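# Place the whole necklace in the jewelry box's long compartment

## Task

Get every part of the necklace inside the long compartment of the jewelry box, so that it stays there on its own without the robot holding it, then open the gripper and move the arms away.

## Robot and tools

Robot: two arms, left_arm and right_arm, each ending in a two-finger gripper. The names do not match sides of a camera image. Occasionally an outside disturbance may briefly pull on a held part or shove a loose object. Nothing may leave the table, and the arms must not collide or press hard on each other.

Frame: one scene frame shared by both arms. The origin sits at table-top height, midway between the arms, roughly 5 to 10 cm in from the near table edge. +x points out across the table, +z points up, and left_arm is on the +y side. Positions are in metres, orientations are quaternions written w first (qw, qx, qy, qz). Printed hand positions may be somewhat wrong, more so when an arm is far extended. On the gripper itself, the fingers extend along its +z axis and close along its y axis; the reported position is the point between the pads, about 1 cm short of the fingertips.

Row layout: every motion command uses rows of 16 numbers, always for both arms: left_arm x, y, z, qw, qx, qy, qz, opening, then right_arm x, y, z, qw, qx, qy, qz, opening. x, y, z and the quaternion are an absolute target pose for that gripper in the scene frame, not an offset. Opening runs from -1 (closed) to +1 (fully open, 0.093 m). A target more than 0.6 m from the arm's last reported position along any axis of that gripper is refused, and nothing is sent. To hold an arm still, repeat its last reported position and keep re-sending the same quaternion you intend (not the drifted reported one), plus its intended opening.

Tools:
- execute_actions {"actions": [...], "pictures": bool}. An empty list just returns the state. One action {"rows": [[16 numbers], ...], "steps": n}: up to 15 rows and 15 steps, each step 1/30 s, one row per step, last row reused if rows run out (steps defaults to 15). One wait {"steps": n}, n up to 300, counted from the previous result, so your thinking time is included. Pictures come by default.
- move {"target": [16 numbers], "speed": m/s}: straight-line paths for both grippers toward the target poses, ending together, 0.5 to 10 s long (cut off at 10 s). speed is 0.002 to 0.5, default 0.25; rotation is capped at twice that in rad/s. Openings are applied at the start. Paths ignore obstacles and the other arm; grippers may lag, wander, or overshoot speed, mostly near full reach. Faster contact hits harder, and aiming further beyond a contact presses harder. The result adds a move: line with the ending (done, off_target, moving, held, fault), any limits (paced = pose was clipped; held = a check blocked some steps, after which the arm may jump fast), and each gripper's distance from its target.
- wait {"seconds": 0 to 10}: lets the simulation run with no new command.
- zoom_image {"camera", "region": [x0, y0, x1, y1]}: enlarges part of the latest image, max 504 by 504 pixels; cameras cam_high, cam_low, cam_left_wrist, cam_right_wrist, each 504x504, (0,0) at top left.
- finished_scene {"scene": current number}: ends and grades the scene; irreversible. Replying with no tool call also ends things.

Motion details: each step the commanded pose is limited to 70 mm and 16 degrees away from the measured pose, then solved by damped IK with position favoured over orientation. After an action ends, an arm continues only to its last clipped pose, so long moves may need several calls; check the reported pose. Joint friction can leave the gripper up to about 31 mm off, and smaller commands may not move it. Elbows cannot fully straighten. Joint ranges (rad): waist -2.618 to 3.054, shoulder 0 to 3.142, elbow 0 to 3.142, wrist pitch -1.571 to 1.571, wrist yaw -1.571 to 1.571, wrist roll -2.094 to 2.094. The simulation keeps running while you think.

Results: a state line per arm with position and quaternion; a Hand target line showing what the controller is driving toward; HELD marks steps where a clearance check withheld your command; pose unreachable names the arm whose command was altered or blocked; FAULT lines report stops. Joint positions end with the gripper gap in metres (zero floor, only a true gap when nothing is between the pads). Joint torques are raw drive outputs with offsets and noise, unreliable as contact signals.

Gripping: grip_measured is the finger motor on the -1..+1 scale; pads meet near -0.94, and each mm of object width adds about 0.0208. Per-gripper offset up to ±0.02. Pads stop on contact while the motor keeps going, so the reading barely reveals a grasp. Commanding further below the object's width reading squeezes harder, up to about 50 to 62 N per pad (less for parts under 5 mm thick). Keep sending the closing number to keep holding.

Hazards: the bar under the arm bases and the plate behind it stick up as much as 3 cm with no warning on contact. Motors heat while holding loads: MOTOR HOT from 75 °C, a 10 s stop at 90 °C, and at 100 °C the arm goes limp and drops. Avoid drops, slips, slamming, hard hits and strong pushes; at the end release the necklace and withdraw.

Each tool is called after ">>>" in YAML: its name, and indented under it one key for each argument.

## Session

>>> execute_actions:
  actions: []

Scene clock: 0.00 s of 4800.00 s.
left_arm: end_effector_position=(+0.2696, +0.0842, +0.2306) grip_measured=+1.000 end_effector_quat_wxyz=(+0.052, +0.044, +0.981, -0.180) | right_arm: end_effector_position=(+0.3424, -0.2668, +0.1809) grip_measured=+1.000 end_effector_quat_wxyz=(-0.413, +0.715, -0.395, +0.402)
Joint positions: left_arm=[-0.569  1.715  1.798 -1.423  0.24  -0.482  0.093] | right_arm=[-0.258  1.005  0.508  0.126 -0.492 -1.989  0.093]
Joint velocities: left_arm=[-0.012  0.007 -0.012 -0.007 -0.066  0.037  0.   ] | right_arm=[-0.017 -0.007  0.002 -0.051  0.022 -0.051  0.   ]
Joint torques (N m, as the arm reports them, + toward a larger angle): no reading
Motor temperatures (°C, as the motors report them): left_arm=[25 42 31 31 27 25] | right_arm=[27 30 35 35 28 27]
Hand target (left_arm): +0.270, +0.084, +0.231; +0.052, +0.044, +0.981, -0.180
Hand target (right_arm): +0.342, -0.267, +0.181; -0.413, +0.715, -0.395, +0.402

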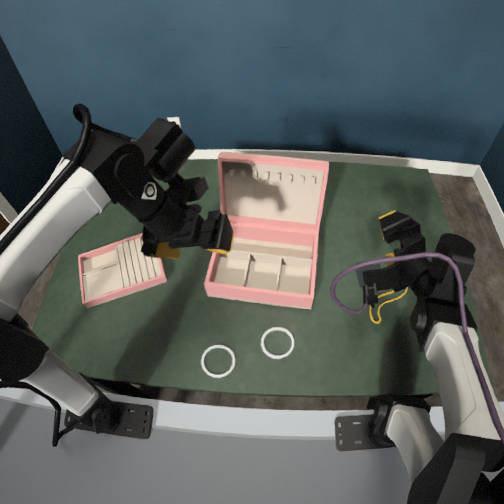

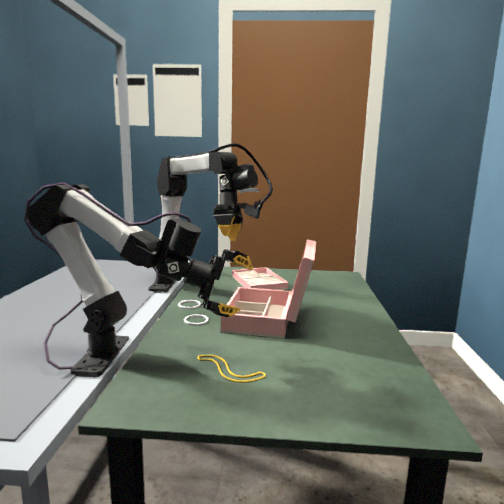

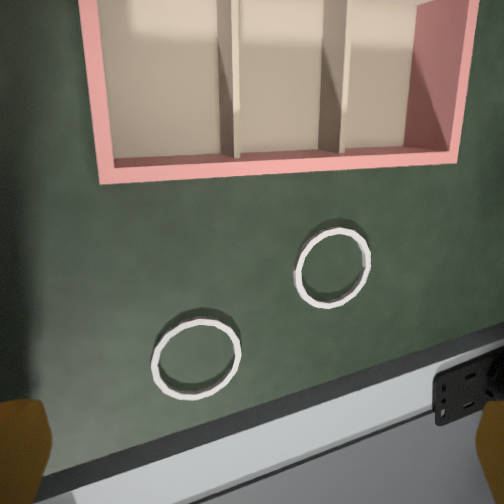

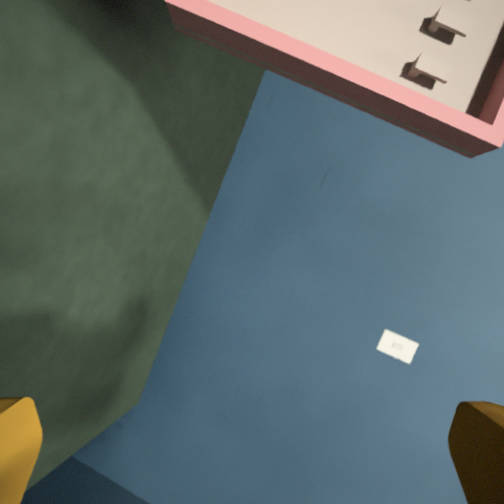

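>>> move:
  target: [0.27,0.28,0.23,0.1,0,0.99,0,1,0.30,-0.31,0.16,0,0,1,0,1]

Scene clock: 8.73 s of 4800.00 s.
left_arm: end_effector_position=(+0.2749, +0.2781, +0.2319) grip_measured=+1.000 end_effector_quat_wxyz=(+0.100, -0.001, +0.995, -0.002) | right_arm: end_effector_position=(+0.3023, -0.3069, +0.1591) grip_measured=+1.000 end_effector_quat_wxyz=(+0.011, -0.005, +1.000, -0.007)
Joint positions: left_arm=[-0.137  1.533  1.675 -1.537 -0.057 -0.103  0.093] | right_arm=[-0.162  1.664  1.56  -1.441 -0.023 -0.132  0.093]
Joint velocities: left_arm=[-0.017  0.002 -0.017 -0.081  0.007 -0.007  0.   ] | right_arm=[ 0.002 -0.007 -0.022 -0.007 -0.022  0.022  0.   ]
Joint torques (N m, as the arm reports them, + toward a larger angle): left_arm=[ 1.05 -7.16  4.35  0.63 -0.07  0.15] | right_arm=[-1.27 -6.65  8.89  0.26 -0.14  0.1 ]
Motor temperatures (°C, as the motors report them): left_arm=[25 43 31 31 27 25] | right_arm=[27 30 37 37 28 27]
Hand target (left_arm): +0.270, +0.281, +0.230; +0.099, +0.000, +0.995, +0.000
Hand target (right_arm): +0.302, -0.310, +0.159; +0.003, +0.009, +1.000, -0.001
Off the commanded pose (left_arm): 0.006 m, 0 deg.
Off the commanded pose (right_arm): 0.004 m, 2 deg.
After step 90, 0.53 s passed at rest.
move: done

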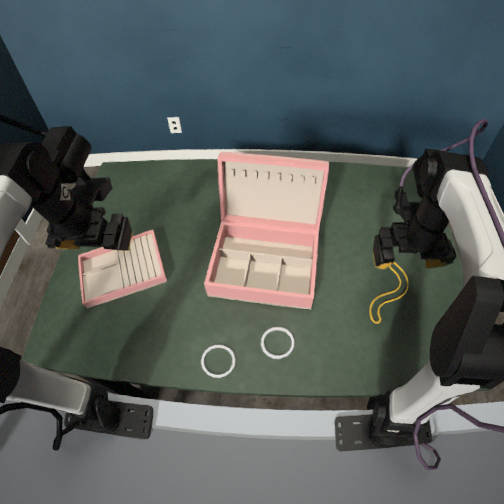

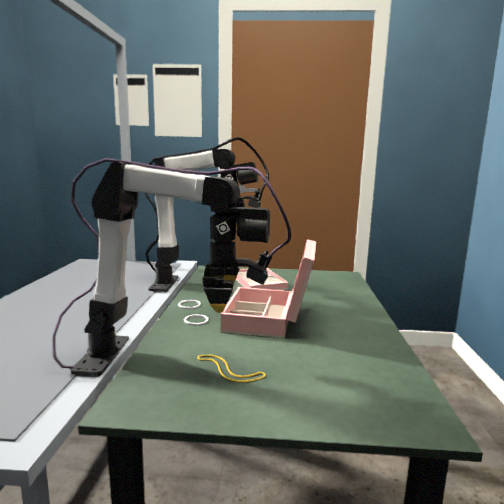

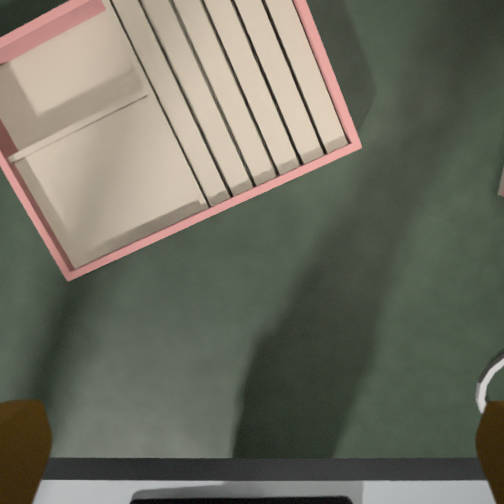

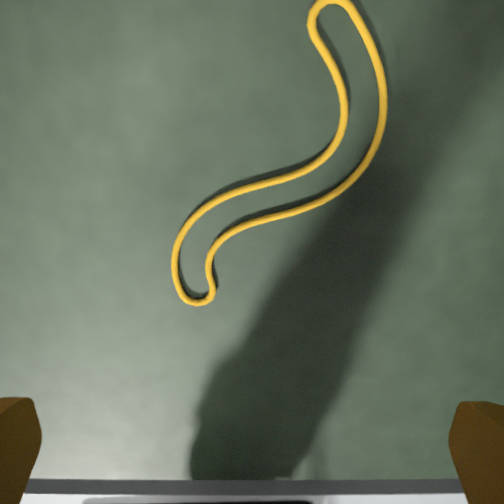

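>>> move:
  target: [0.27,0.28,0.23,0.1,0,0.99,0,1,0.35,-0.375,0.05,0,0,1,0,-0.69]
  speed: 0.15

Scene clock: 22.03 s of 4800.00 s.
left_arm: end_effector_position=(+0.2749, +0.2782, +0.2319) grip_measured=+1.000 end_effector_quat_wxyz=(+0.100, -0.000, +0.995, -0.002) | right_arm: end_effector_position=(+0.3481, -0.3705, +0.0557) grip_measured=-0.688 end_effector_quat_wxyz=(-0.003, -0.002, +1.000, -0.004)
Joint positions: left_arm=[-0.137  1.533  1.675 -1.537 -0.057 -0.102  0.093] | right_arm=[-0.314  1.932  1.473 -1.118 -0.024 -0.278  0.012]
Joint velocities: left_arm=[-0.007 -0.002 -0.017 -0.066 -0.037 -0.037  0.   ] | right_arm=[-0.002 -0.022 -0.017  0.022  0.007 -0.037 -0.   ]
Joint torques (N m, as the arm reports them, + toward a larger angle): left_arm=[ 0.7  -7.43  3.81  0.66 -0.06  0.12] | right_arm=[-1.38 -9.68  6.47  0.52 -0.14 -0.05]
Motor temperatures (°C, as the motors report them): left_arm=[25 44 32 31 27 25] | right_arm=[27 32 39 35 28 27]
Hand target (left_arm): +0.270, +0.280, +0.230; +0.100, +0.000, +0.995, -0.000
Hand target (right_arm): +0.350, -0.375, +0.051; +0.000, +0.000, +1.000, -0.001
Off the commanded pose (left_arm): 0.006 m, 0 deg.
Off the commanded pose (right_arm): 0.008 m, 1 deg.
After step 90, 8.87 s passed at rest.
move: done

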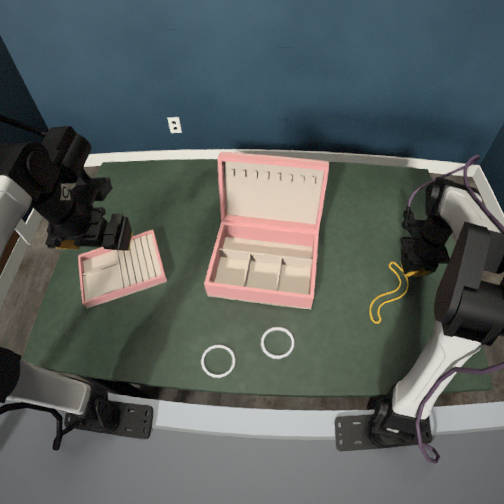

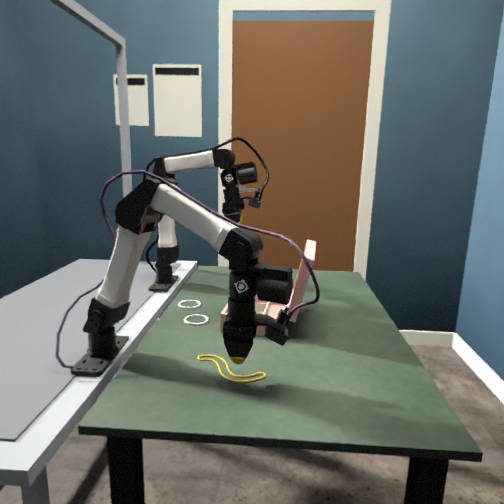

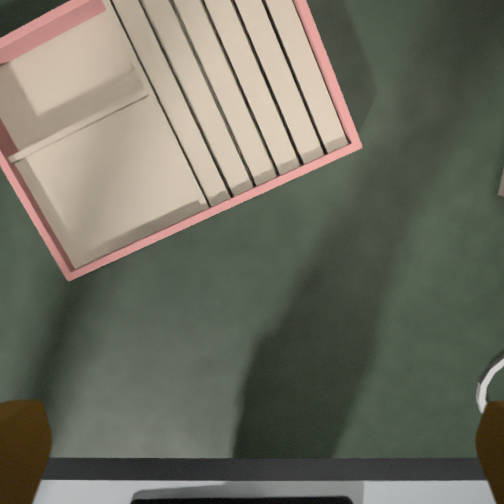

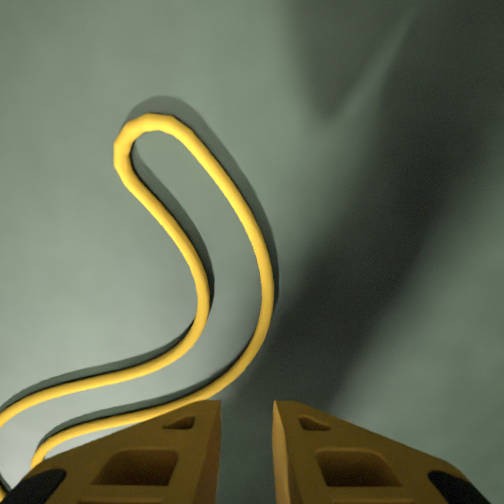

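>>> move:
  target: [0.27,0.28,0.23,0.1,0,0.99,0,1,0.366,-0.381,0.022,0,0,1,0,-0.69]
  speed: 0.04

Scene clock: 26.63 s of 4800.00 s.
left_arm: end_effector_position=(+0.2749, +0.2783, +0.2319) grip_measured=+1.000 end_effector_quat_wxyz=(+0.100, -0.000, +0.995, -0.002) | right_arm: end_effector_position=(+0.3599, -0.3746, +0.0252) grip_measured=-0.688 end_effector_quat_wxyz=(-0.010, -0.003, +1.000, -0.002)
Joint positions: left_arm=[-0.137  1.533  1.675 -1.537 -0.058 -0.102  0.093] | right_arm=[-0.314  2.02   1.473 -1.043 -0.025 -0.28   0.012]
Joint velocities: left_arm=[-0.002 -0.007  0.002  0.022 -0.051 -0.007  0.   ] | right_arm=[ 0.002  0.007 -0.002  0.051 -0.037  0.022 -0.   ]
Joint torques (N m, as the arm reports them, + toward a larger angle): left_arm=[ 0.68 -7.39  3.78  0.67 -0.07  0.14] | right_arm=[-1.33 -9.8   7.72  0.48 -0.13 -0.05]
Motor temperatures (°C, as the motors report them): left_arm=[25 44 32 31 27 25] | right_arm=[27 33 40 35 28 27]
Hand target (left_arm): +0.270, +0.280, +0.230; +0.100, -0.000, +0.995, +0.000
Hand target (right_arm): +0.366, -0.381, +0.022; -0.000, -0.000, +1.000, -0.000
Off the commanded pose (left_arm): 0.006 m, 0 deg.
Off the commanded pose (right_arm): 0.009 m, 1 deg.
After step 90, 0.27 s passed at rest.
move: done

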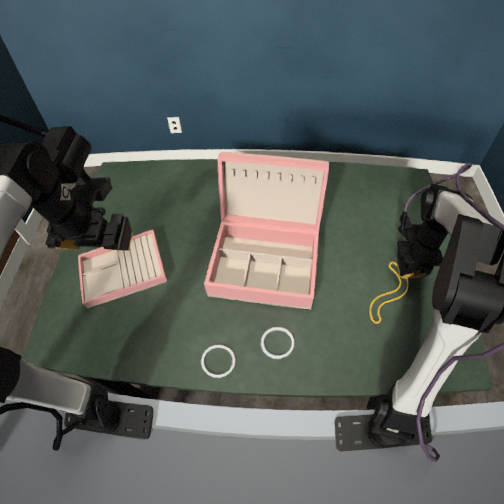

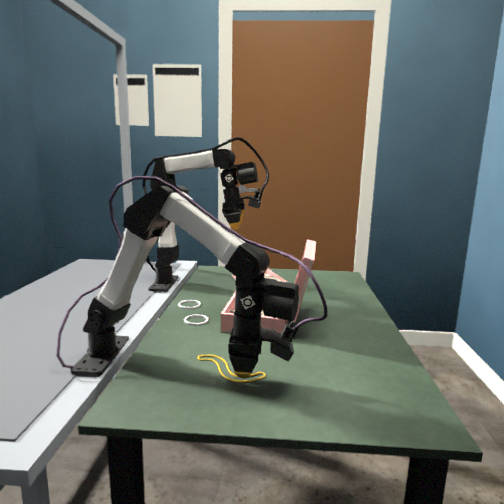

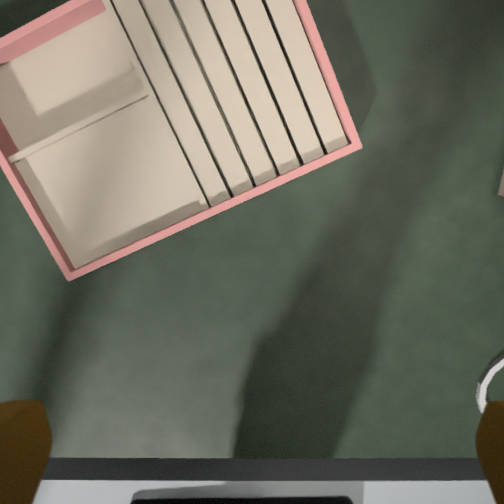

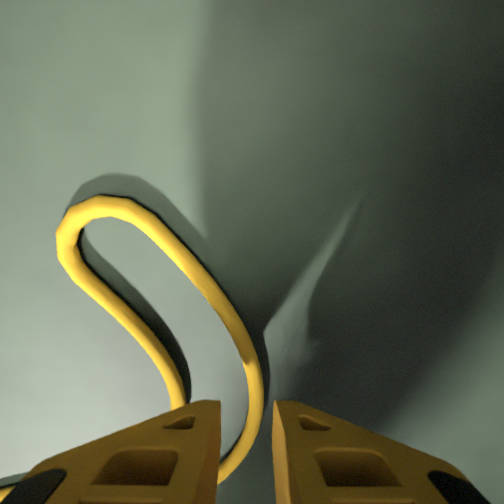

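>>> move:
  target: [0.27,0.28,0.23,0.1,0,0.99,0,1,0.361,-0.381,0.0,0,0,1,0,-0.69]
  speed: 0.02

Scene clock: 31.43 s of 4800.00 s.
left_arm: end_effector_position=(+0.2749, +0.2783, +0.2319) grip_measured=+1.000 end_effector_quat_wxyz=(+0.100, -0.000, +0.995, -0.002) | right_arm: end_effector_position=(+0.3637, -0.3760, +0.0131) grip_measured=-0.688 end_effector_quat_wxyz=(+0.007, -0.004, +1.000, -0.006)
Joint positions: left_arm=[-0.137  1.533  1.675 -1.537 -0.058 -0.102  0.093] | right_arm=[-0.314  2.02   1.422 -0.958 -0.026 -0.282  0.012]
Joint velocities: left_arm=[-0.002  0.012 -0.007 -0.066 -0.007 -0.081  0.   ] | right_arm=[-0.007 -0.022 -0.022  0.095  0.037  0.037 -0.001]
Joint torques (N m, as the arm reports them, + toward a larger angle): left_arm=[ 0.67 -7.42  3.84  0.68 -0.06  0.12] | right_arm=[-1.45 -8.88  5.53  0.56 -0.18 -0.07]
Motor temperatures (°C, as the motors report them): left_arm=[25 44 32 31 27 25] | right_arm=[27 34 40 35 28 27]
Hand target (left_arm): +0.270, +0.280, +0.230; +0.100, -0.000, +0.995, +0.000
Hand target (right_arm): +0.361, -0.381, +0.000; -0.000, -0.000, +1.000, +0.000
Off the commanded pose (left_arm): 0.006 m, 0 deg.
Off the commanded pose (right_arm): 0.014 m, 1 deg.
After step 90, 0.27 s passed at rest.
move: off_target (right_arm)

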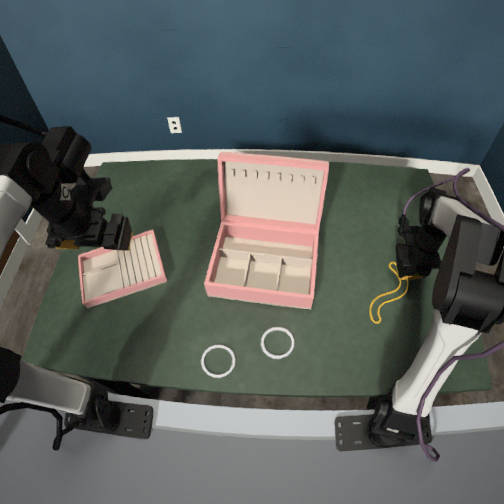

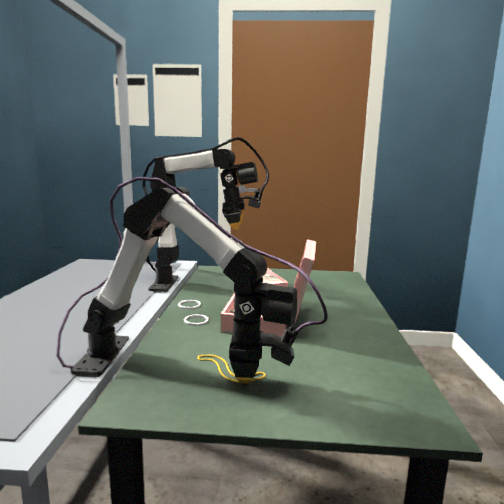

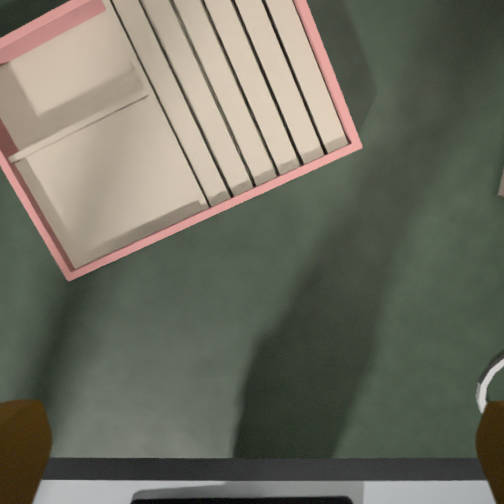

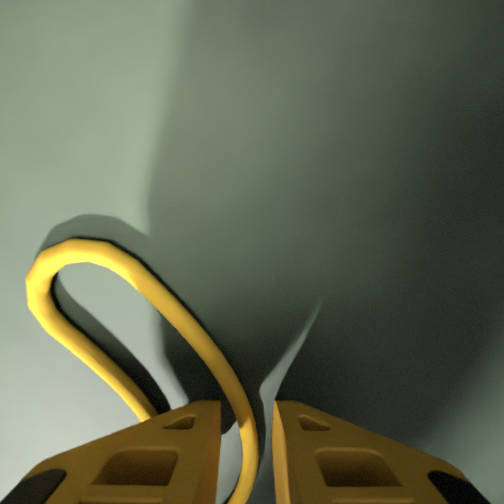

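>>> move:
  target: [0.27,0.28,0.23,0.1,0,0.99,0,1,0.358,-0.381,-0.012,0,0,1,0,-0.69]
  speed: 0.02

Scene clock: 34.97 s of 4800.00 s.
left_arm: end_effector_position=(+0.2749, +0.2783, +0.2319) grip_measured=+1.000 end_effector_quat_wxyz=(+0.100, -0.000, +0.995, -0.002) | right_arm: end_effector_position=(+0.3645, -0.3762, +0.0114) grip_measured=-0.688 end_effector_quat_wxyz=(+0.010, -0.005, +1.000, -0.007)
Joint positions: left_arm=[-0.137  1.533  1.675 -1.537 -0.058 -0.102  0.093] | right_arm=[-0.314  2.02   1.415 -0.945 -0.026 -0.283  0.012]
Joint velocities: left_arm=[ 0.002 -0.002 -0.002 -0.007 -0.037 -0.037  0.   ] | right_arm=[ 0.002 -0.017  0.017 -0.007 -0.066 -0.037  0.   ]
Joint torques (N m, as the arm reports them, + toward a larger angle): left_arm=[ 0.68 -7.42  3.81  0.67 -0.07  0.13] | right_arm=[-1.53 -8.34  2.87  0.9  -0.14 -0.05]
Motor temperatures (°C, as the motors report them): left_arm=[25 44 32 31 27 25] | right_arm=[27 34 40 35 28 27]
Hand target (left_arm): +0.270, +0.280, +0.230; +0.100, -0.000, +0.995, +0.000
Hand target (right_arm): +0.357, -0.380, -0.011; -0.001, +0.000, +1.000, +0.000
Off the commanded pose (left_arm): 0.006 m, 0 deg.
Off the commanded pose (right_arm): 0.025 m, 1 deg.
move: off_target (right_arm)

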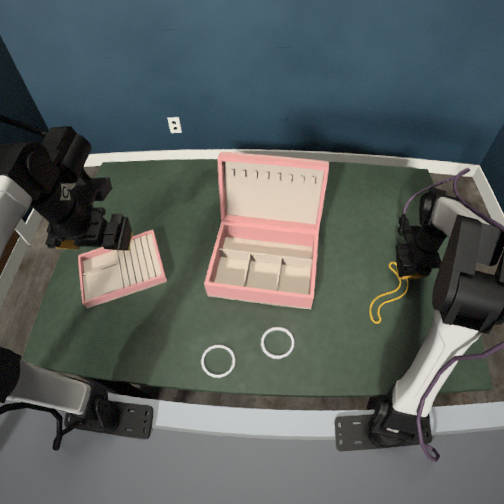

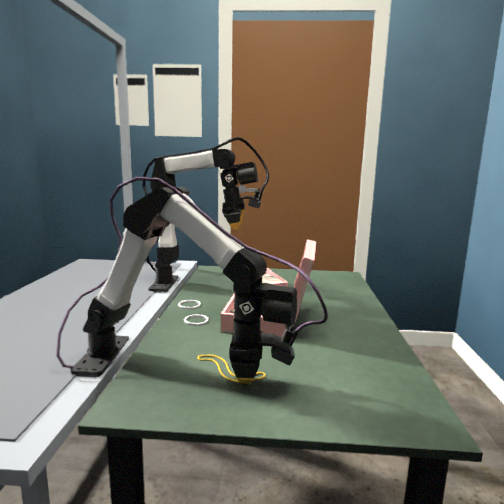

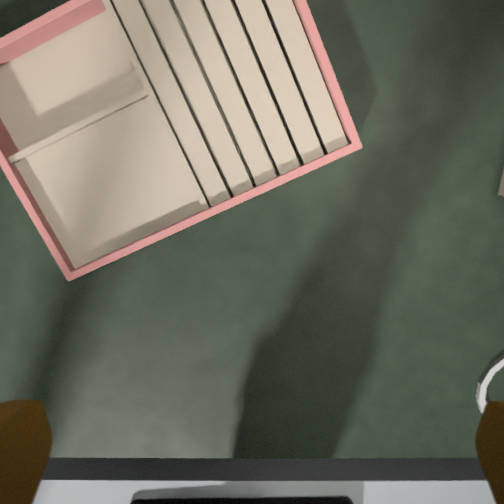

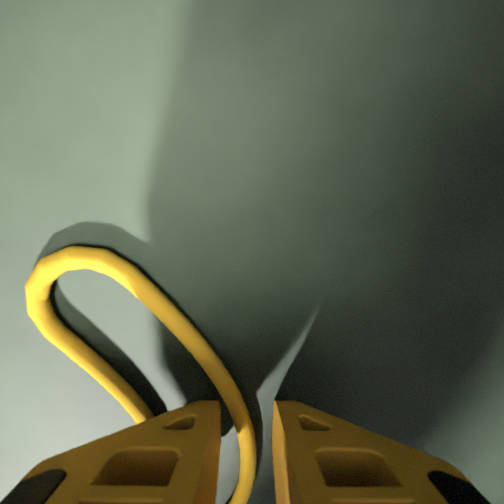

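Contact. Close, then lift.

>>> move:
  target: [0.27,0.28,0.23,0.1,0,0.99,0,1,0.358,-0.381,-0.003,0,0,1,0,-1]
  speed: 0.02

>>> move:
  target: [0.27,0.28,0.23,0.1,0,0.99,0,1,0.362,-0.378,0.055,0,0,1,0,-1]
  speed: 0.03

Scene clock: 40.23 s of 4800.00 s.
left_arm: end_effector_position=(+0.2749, +0.2783, +0.2319) grip_measured=+1.000 end_effector_quat_wxyz=(+0.100, -0.000, +0.995, -0.002) | right_arm: end_effector_position=(+0.3647, -0.3736, +0.0121) grip_measured=-0.974 end_effector_quat_wxyz=(+0.011, -0.005, +1.000, -0.001)
Joint positions: left_arm=[-0.137  1.533  1.675 -1.537 -0.058 -0.102  0.093] | right_arm=[-0.312  2.018  1.415 -0.948 -0.038 -0.283  0.   ]
Joint velocities: left_arm=[ 0.012  0.012  0.002  0.007 -0.095  0.007  0.   ] | right_arm=[ 0.017 -0.007 -0.002  0.051  0.007 -0.051  0.   ]
Joint torques (N m, as the arm reports them, + toward a larger angle): left_arm=[ 0.67 -7.4   3.84  0.68 -0.06  0.13] | right_arm=[-1.73 -9.23  4.39  0.65 -0.02 -0.05]
Motor temperatures (°C, as the motors report them): left_arm=[25 44 32 31 27 25] | right_arm=[27 35 39 35 28 27]
Hand target (left_arm): +0.270, +0.280, +0.230; +0.100, -0.000, +0.995, +0.000
Hand target (right_arm): +0.358, -0.381, -0.003; -0.000, +0.000, +1.000, +0.000
Off the commanded pose (left_arm): 0.006 m, 0 deg.
Off the commanded pose (right_arm): 0.018 m, 1 deg.
After step 90, 1.20 s passed at rest.
move: off_target (right_arm)

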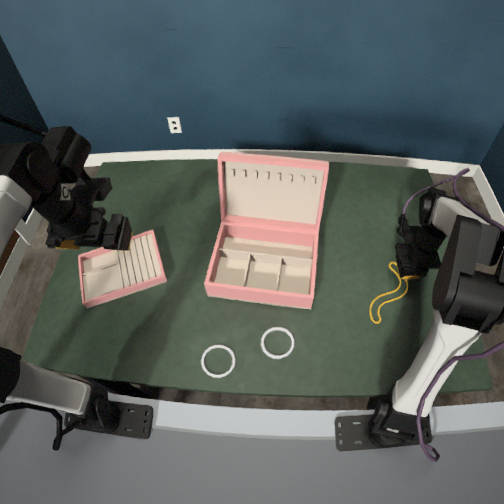

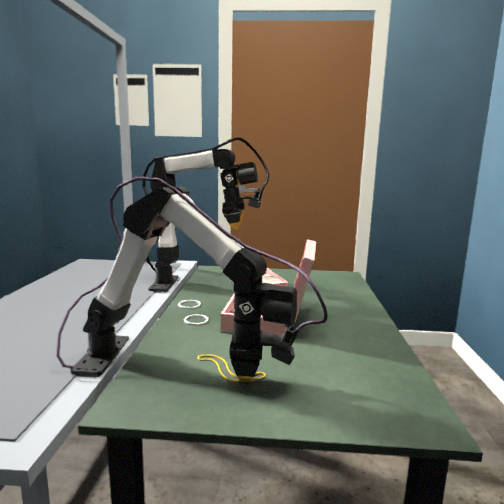

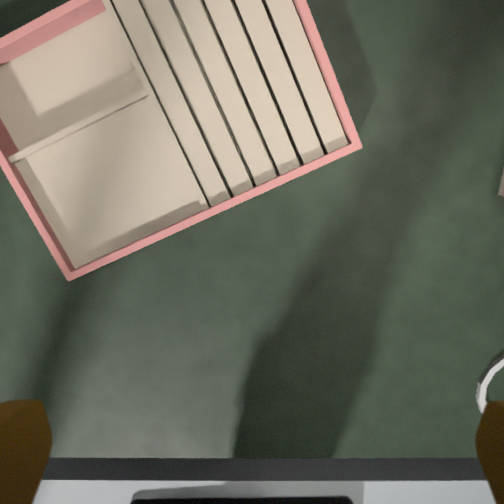

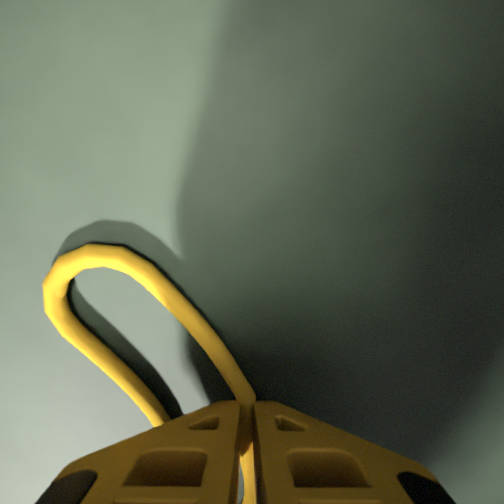

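Scene clock: 42.07 s of 4800.00 s.
left_arm: end_effector_position=(+0.2749, +0.2783, +0.2319) grip_measured=+1.000 end_effector_quat_wxyz=(+0.100, -0.000, +0.995, -0.002) | right_arm: end_effector_position=(+0.3607, -0.3715, +0.0384) grip_measured=-0.974 end_effector_quat_wxyz=(-0.014, -0.004, +1.000, +0.006)
Joint positions: left_arm=[-0.137  1.533  1.675 -1.537 -0.058 -0.102  0.093] | right_arm=[-0.312  2.018  1.524 -1.11  -0.039 -0.283  0.   ]
Joint velocities: left_arm=[ 0.002  0.007 -0.022 -0.007 -0.007 -0.007  0.   ] | right_arm=[ 0.022 -0.012 -0.027  0.007  0.022  0.051  0.   ]
Joint torques (N m, as the arm reports them, + toward a larger angle): left_arm=[ 0.67 -7.41  3.84  0.67 -0.04  0.14] | right_arm=[ -1.35 -13.68   8.55   0.15  -0.01  -0.01]
Motor temperatures (°C, as the motors report them): left_arm=[25 44 32 31 27 25] | right_arm=[27 36 39 35 28 27]
Hand target (left_arm): +0.270, +0.280, +0.230; +0.100, -0.000, +0.995, +0.000
Hand target (right_arm): +0.362, -0.378, +0.055; +0.000, +0.000, +1.000, -0.000
Off the commanded pose (left_arm): 0.006 m, 0 deg.
Off the commanded pose (right_arm): 0.018 m, 2 deg.
move: off_target (right_arm)

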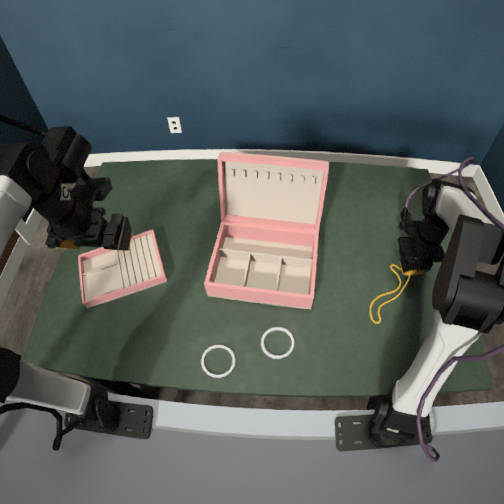

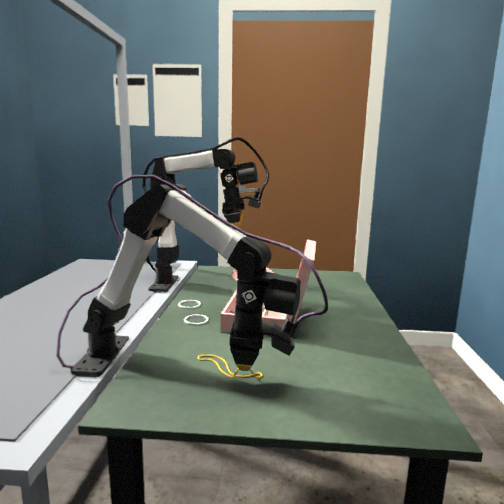

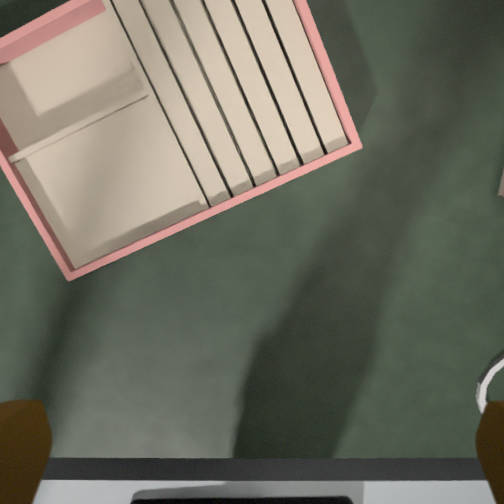

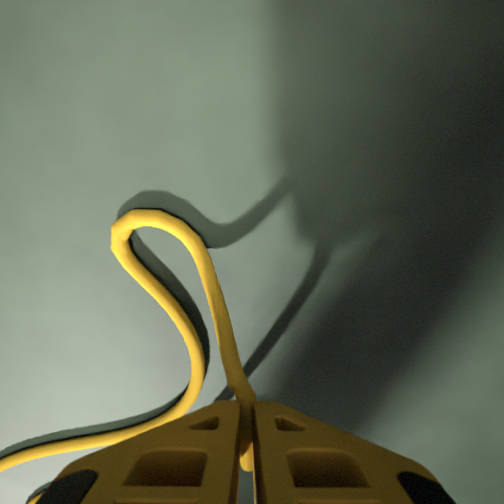

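>>> move:
  target: [0.27,0.28,0.23,0.1,0,0.99,0,1,0.37,-0.30,0.33,0.3,-0.1,0.95,0.03,-1]
  speed: 0.12

>>> move:
  target: [0.27,0.28,0.23,0.1,0,0.99,0,1,0.44,-0.09,0.34,0.38,-0.36,0.84,0.14,-1]
  speed: 0.08

>>> zoom_image:
  camera: "cam_high"
  region: [190, 120, 350, 310]

>>> zoom_image:
  camera: "cam_low"
  region: [200, 170, 360, 350]

Scene clock: 52.83 s of 4800.00 s.
left_arm: end_effector_position=(+0.2749, +0.2783, +0.2319) grip_measured=+1.000 end_effector_quat_wxyz=(+0.100, -0.000, +0.995, -0.002) | right_arm: end_effector_position=(+0.3719, -0.3061, +0.3256) grip_measured=-0.974 end_effector_quat_wxyz=(+0.295, -0.093, +0.951, +0.030)
Joint positions: left_arm=[-0.137  1.533  1.675 -1.537 -0.058 -0.102  0.093] | right_arm=[-0.26   1.663  2.104 -1.448 -0.262 -0.329  0.   ]
Joint velocities: left_arm=[-0.017  0.007 -0.007  0.007  0.022 -0.037  0.   ] | right_arm=[-0.022 -0.012  0.002 -0.051 -0.037  0.037  0.   ]
Joint torques (N m, as the arm reports them, + toward a larger angle): left_arm=[ 0.7  -7.42  3.76  0.67 -0.05  0.13] | right_arm=[ 0.75 -8.    8.11  1.23 -0.3  -0.04]
Motor temperatures (°C, as the motors report them): left_arm=[25 45 32 31 27 25] | right_arm=[27 40 41 34 28 27]
Hand target (left_arm): +0.270, +0.280, +0.230; +0.100, -0.000, +0.995, +0.000
Hand target (right_arm): +0.370, -0.300, +0.331; +0.299, -0.103, +0.948, +0.034
Off the commanded pose (left_arm): 0.006 m, 0 deg.
Off the commanded pose (right_arm): 0.008 m, 1 deg.
After step 90, 4.43 s passed at rest.
move: done

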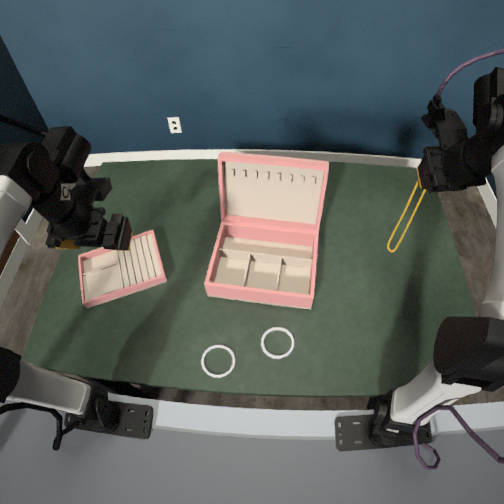

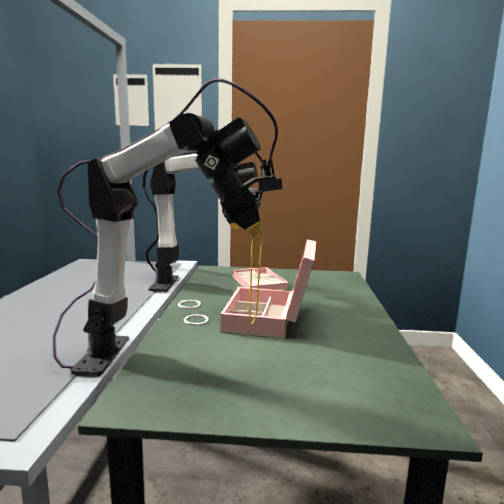

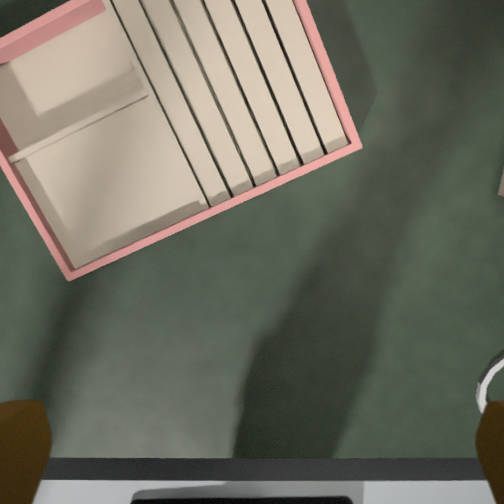

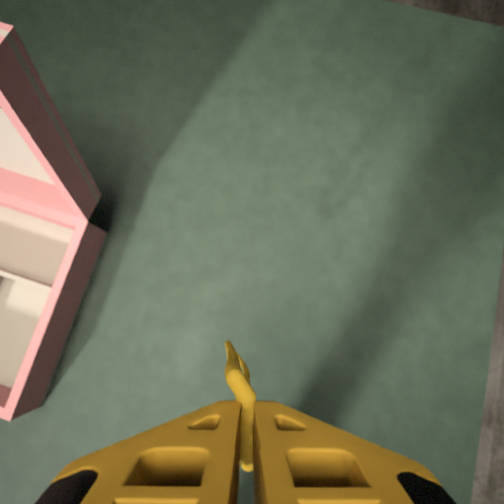

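Scene clock: 57.17 s of 4800.00 s.
left_arm: end_effector_position=(+0.2749, +0.2783, +0.2319) grip_measured=+1.000 end_effector_quat_wxyz=(+0.100, -0.000, +0.995, -0.002) | right_arm: end_effector_position=(+0.4343, -0.0976, +0.3358) grip_measured=-0.974 end_effector_quat_wxyz=(+0.364, -0.350, +0.852, +0.140)
Joint positions: left_arm=[-0.137  1.533  1.675 -1.537 -0.058 -0.102  0.093] | right_arm=[ 0.199  1.889  2.317 -1.245 -0.387 -0.377  0.   ]
Joint velocities: left_arm=[-0.012 -0.017  0.007  0.095  0.007 -0.022  0.   ] | right_arm=[-0.012  0.012  0.017 -0.081 -0.051 -0.022  0.   ]
Joint torques (N m, as the arm reports them, + toward a larger angle): left_arm=[ 0.65 -7.41  3.78  0.68 -0.06  0.13] | right_arm=[ 0.53 -8.78  8.64  1.79 -0.39 -0.06]
Motor temperatures (°C, as the motors report them): left_arm=[25 45 32 31 27 25] | right_arm=[27 39 41 35 28 27]
Hand target (left_arm): +0.270, +0.280, +0.230; +0.100, -0.000, +0.995, +0.000
Hand target (right_arm): +0.439, -0.091, +0.341; +0.377, -0.360, +0.841, +0.143
Off the commanded pose (left_arm): 0.006 m, 0 deg.
Off the commanded pose (right_arm): 0.010 m, 3 deg.
move: off_target (right_arm)

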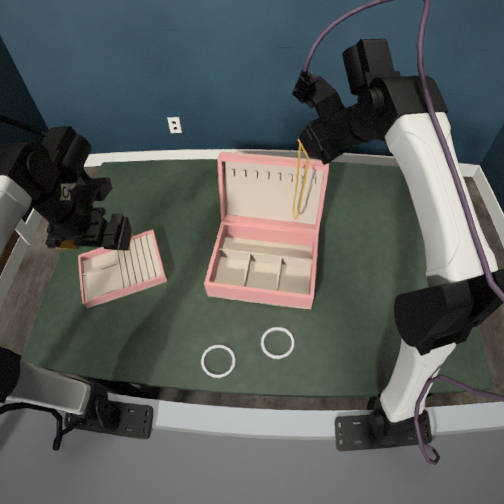

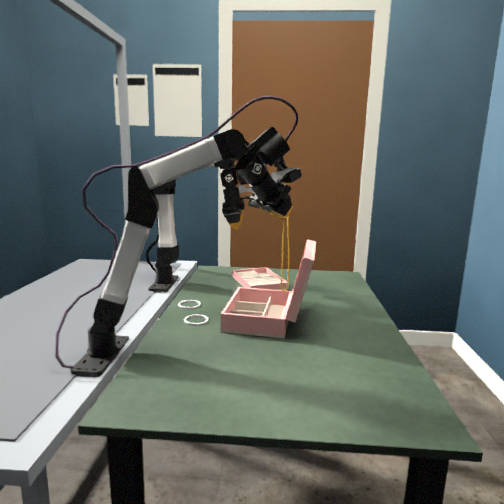

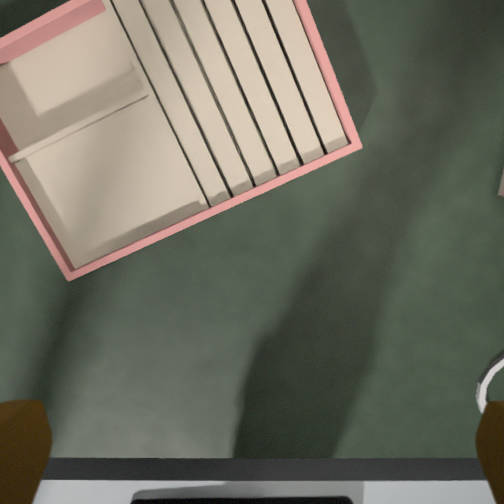

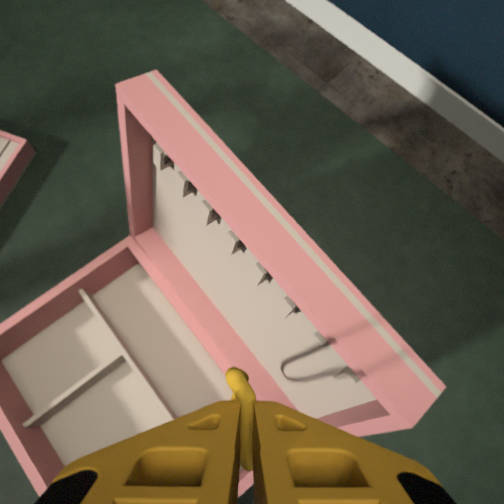

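Region (190, 120, 350, 310) of cam_high's 504x504 image, scaled by 2.653, with more detail than that image has; it fills the left 424 columns of this view, and the rest is white.

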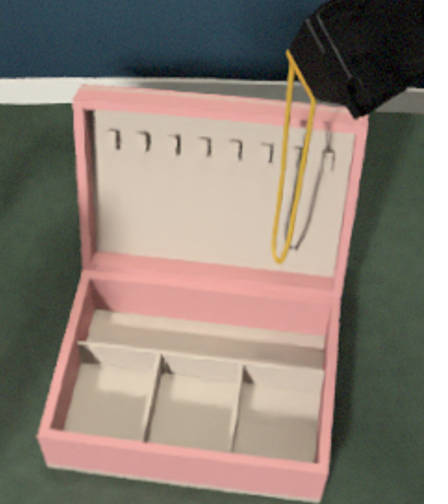

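Region (200, 170, 360, 350) of cam_low's 504x504 image, scaled by 2.800, with more detail than that image has.

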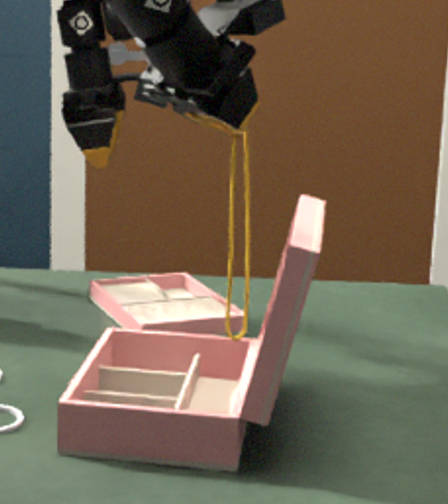

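>>> move:
  target: [0.27,0.28,0.23,0.1,0,0.99,0,1,0.42,-0.085,0.30,0.36,-0.36,0.85,0.14,-1]
  speed: 0.03

>>> zoom_image:
  camera: "cam_high"
  region: [190, 120, 350, 310]

>>> zoom_image:
  camera: "cam_low"
  region: [200, 170, 360, 350]

Scene clock: 64.07 s of 4800.00 s.
left_arm: end_effector_position=(+0.2749, +0.2783, +0.2319) grip_measured=+1.000 end_effector_quat_wxyz=(+0.100, -0.000, +0.995, -0.002) | right_arm: end_effector_position=(+0.4215, -0.0876, +0.2885) grip_measured=-0.974 end_effector_quat_wxyz=(+0.340, -0.360, +0.857, +0.144)
Joint positions: left_arm=[-0.137  1.533  1.675 -1.537 -0.058 -0.102  0.093] | right_arm=[ 0.236  1.775  1.982 -1.07  -0.374 -0.373  0.   ]
Joint velocities: left_arm=[ 0.012 -0.007 -0.012 -0.007 -0.066  0.007  0.   ] | right_arm=[-0.007 -0.007 -0.002 -0.007 -0.022  0.037  0.   ]
Joint torques (N m, as the arm reports them, + toward a larger angle): left_arm=[ 0.72 -7.42  3.76  0.68 -0.06  0.13] | right_arm=[  0.63 -11.95   6.49   1.74  -0.11   0.09]
Motor temperatures (°C, as the motors report them): left_arm=[25 45 32 31 27 25] | right_arm=[27 40 41 37 28 27]
Hand target (left_arm): +0.270, +0.280, +0.230; +0.100, -0.000, +0.995, +0.000
Hand target (right_arm): +0.420, -0.085, +0.300; +0.359, -0.360, +0.850, +0.140
Off the commanded pose (left_arm): 0.006 m, 0 deg.
Off the commanded pose (right_arm): 0.012 m, 2 deg.
move: off_target (right_arm)

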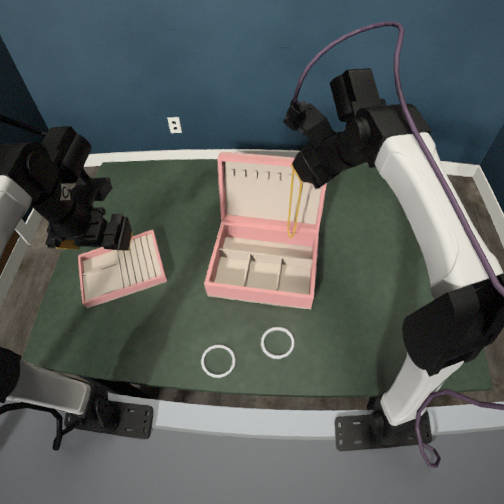

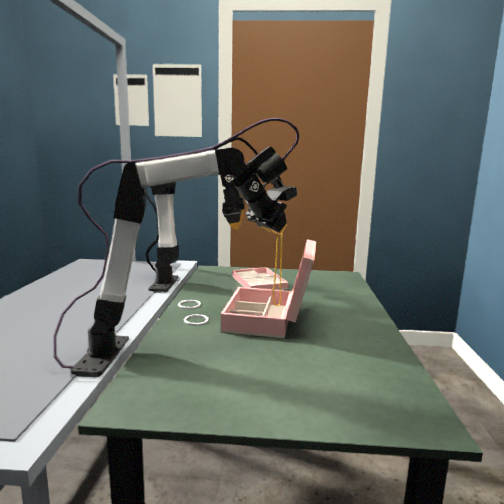

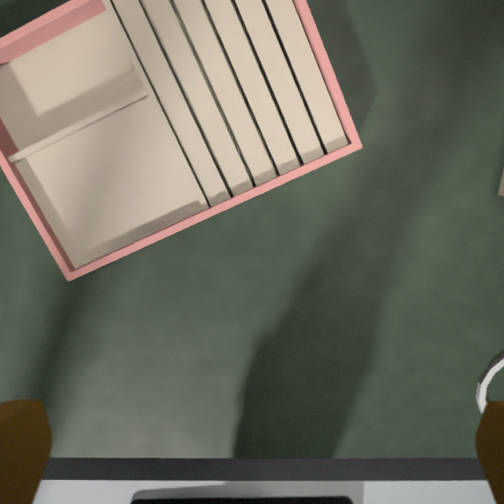

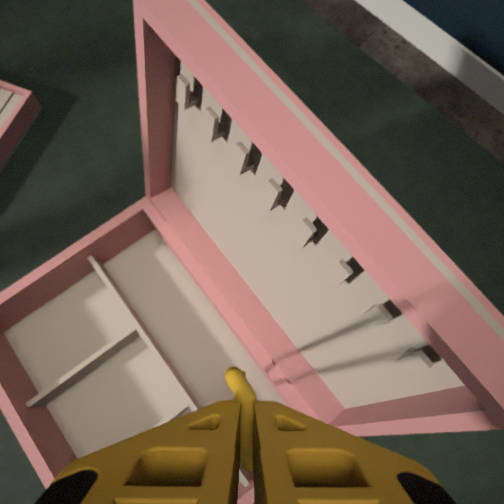

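Region (190, 120, 350, 310) of cam_high's 504x504 image, scaled by 2.653, with more detail than that image has; it fills the left 424 columns of this view, and the rest is white.

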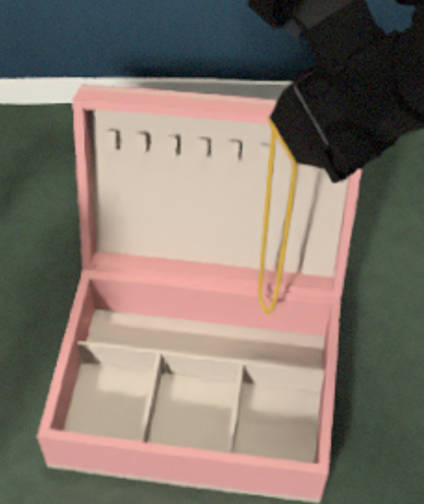

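Region (200, 170, 360, 350) of cam_low's 504x504 image, scaled by 2.800, with more detail than that image has.

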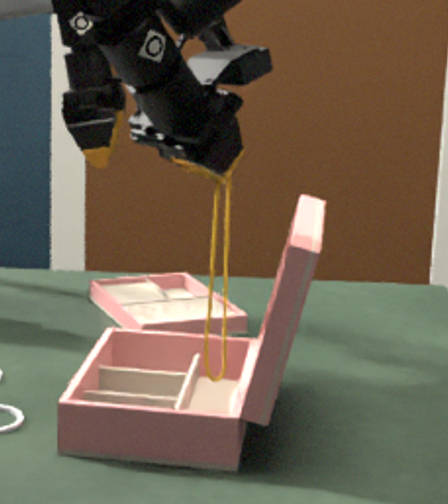

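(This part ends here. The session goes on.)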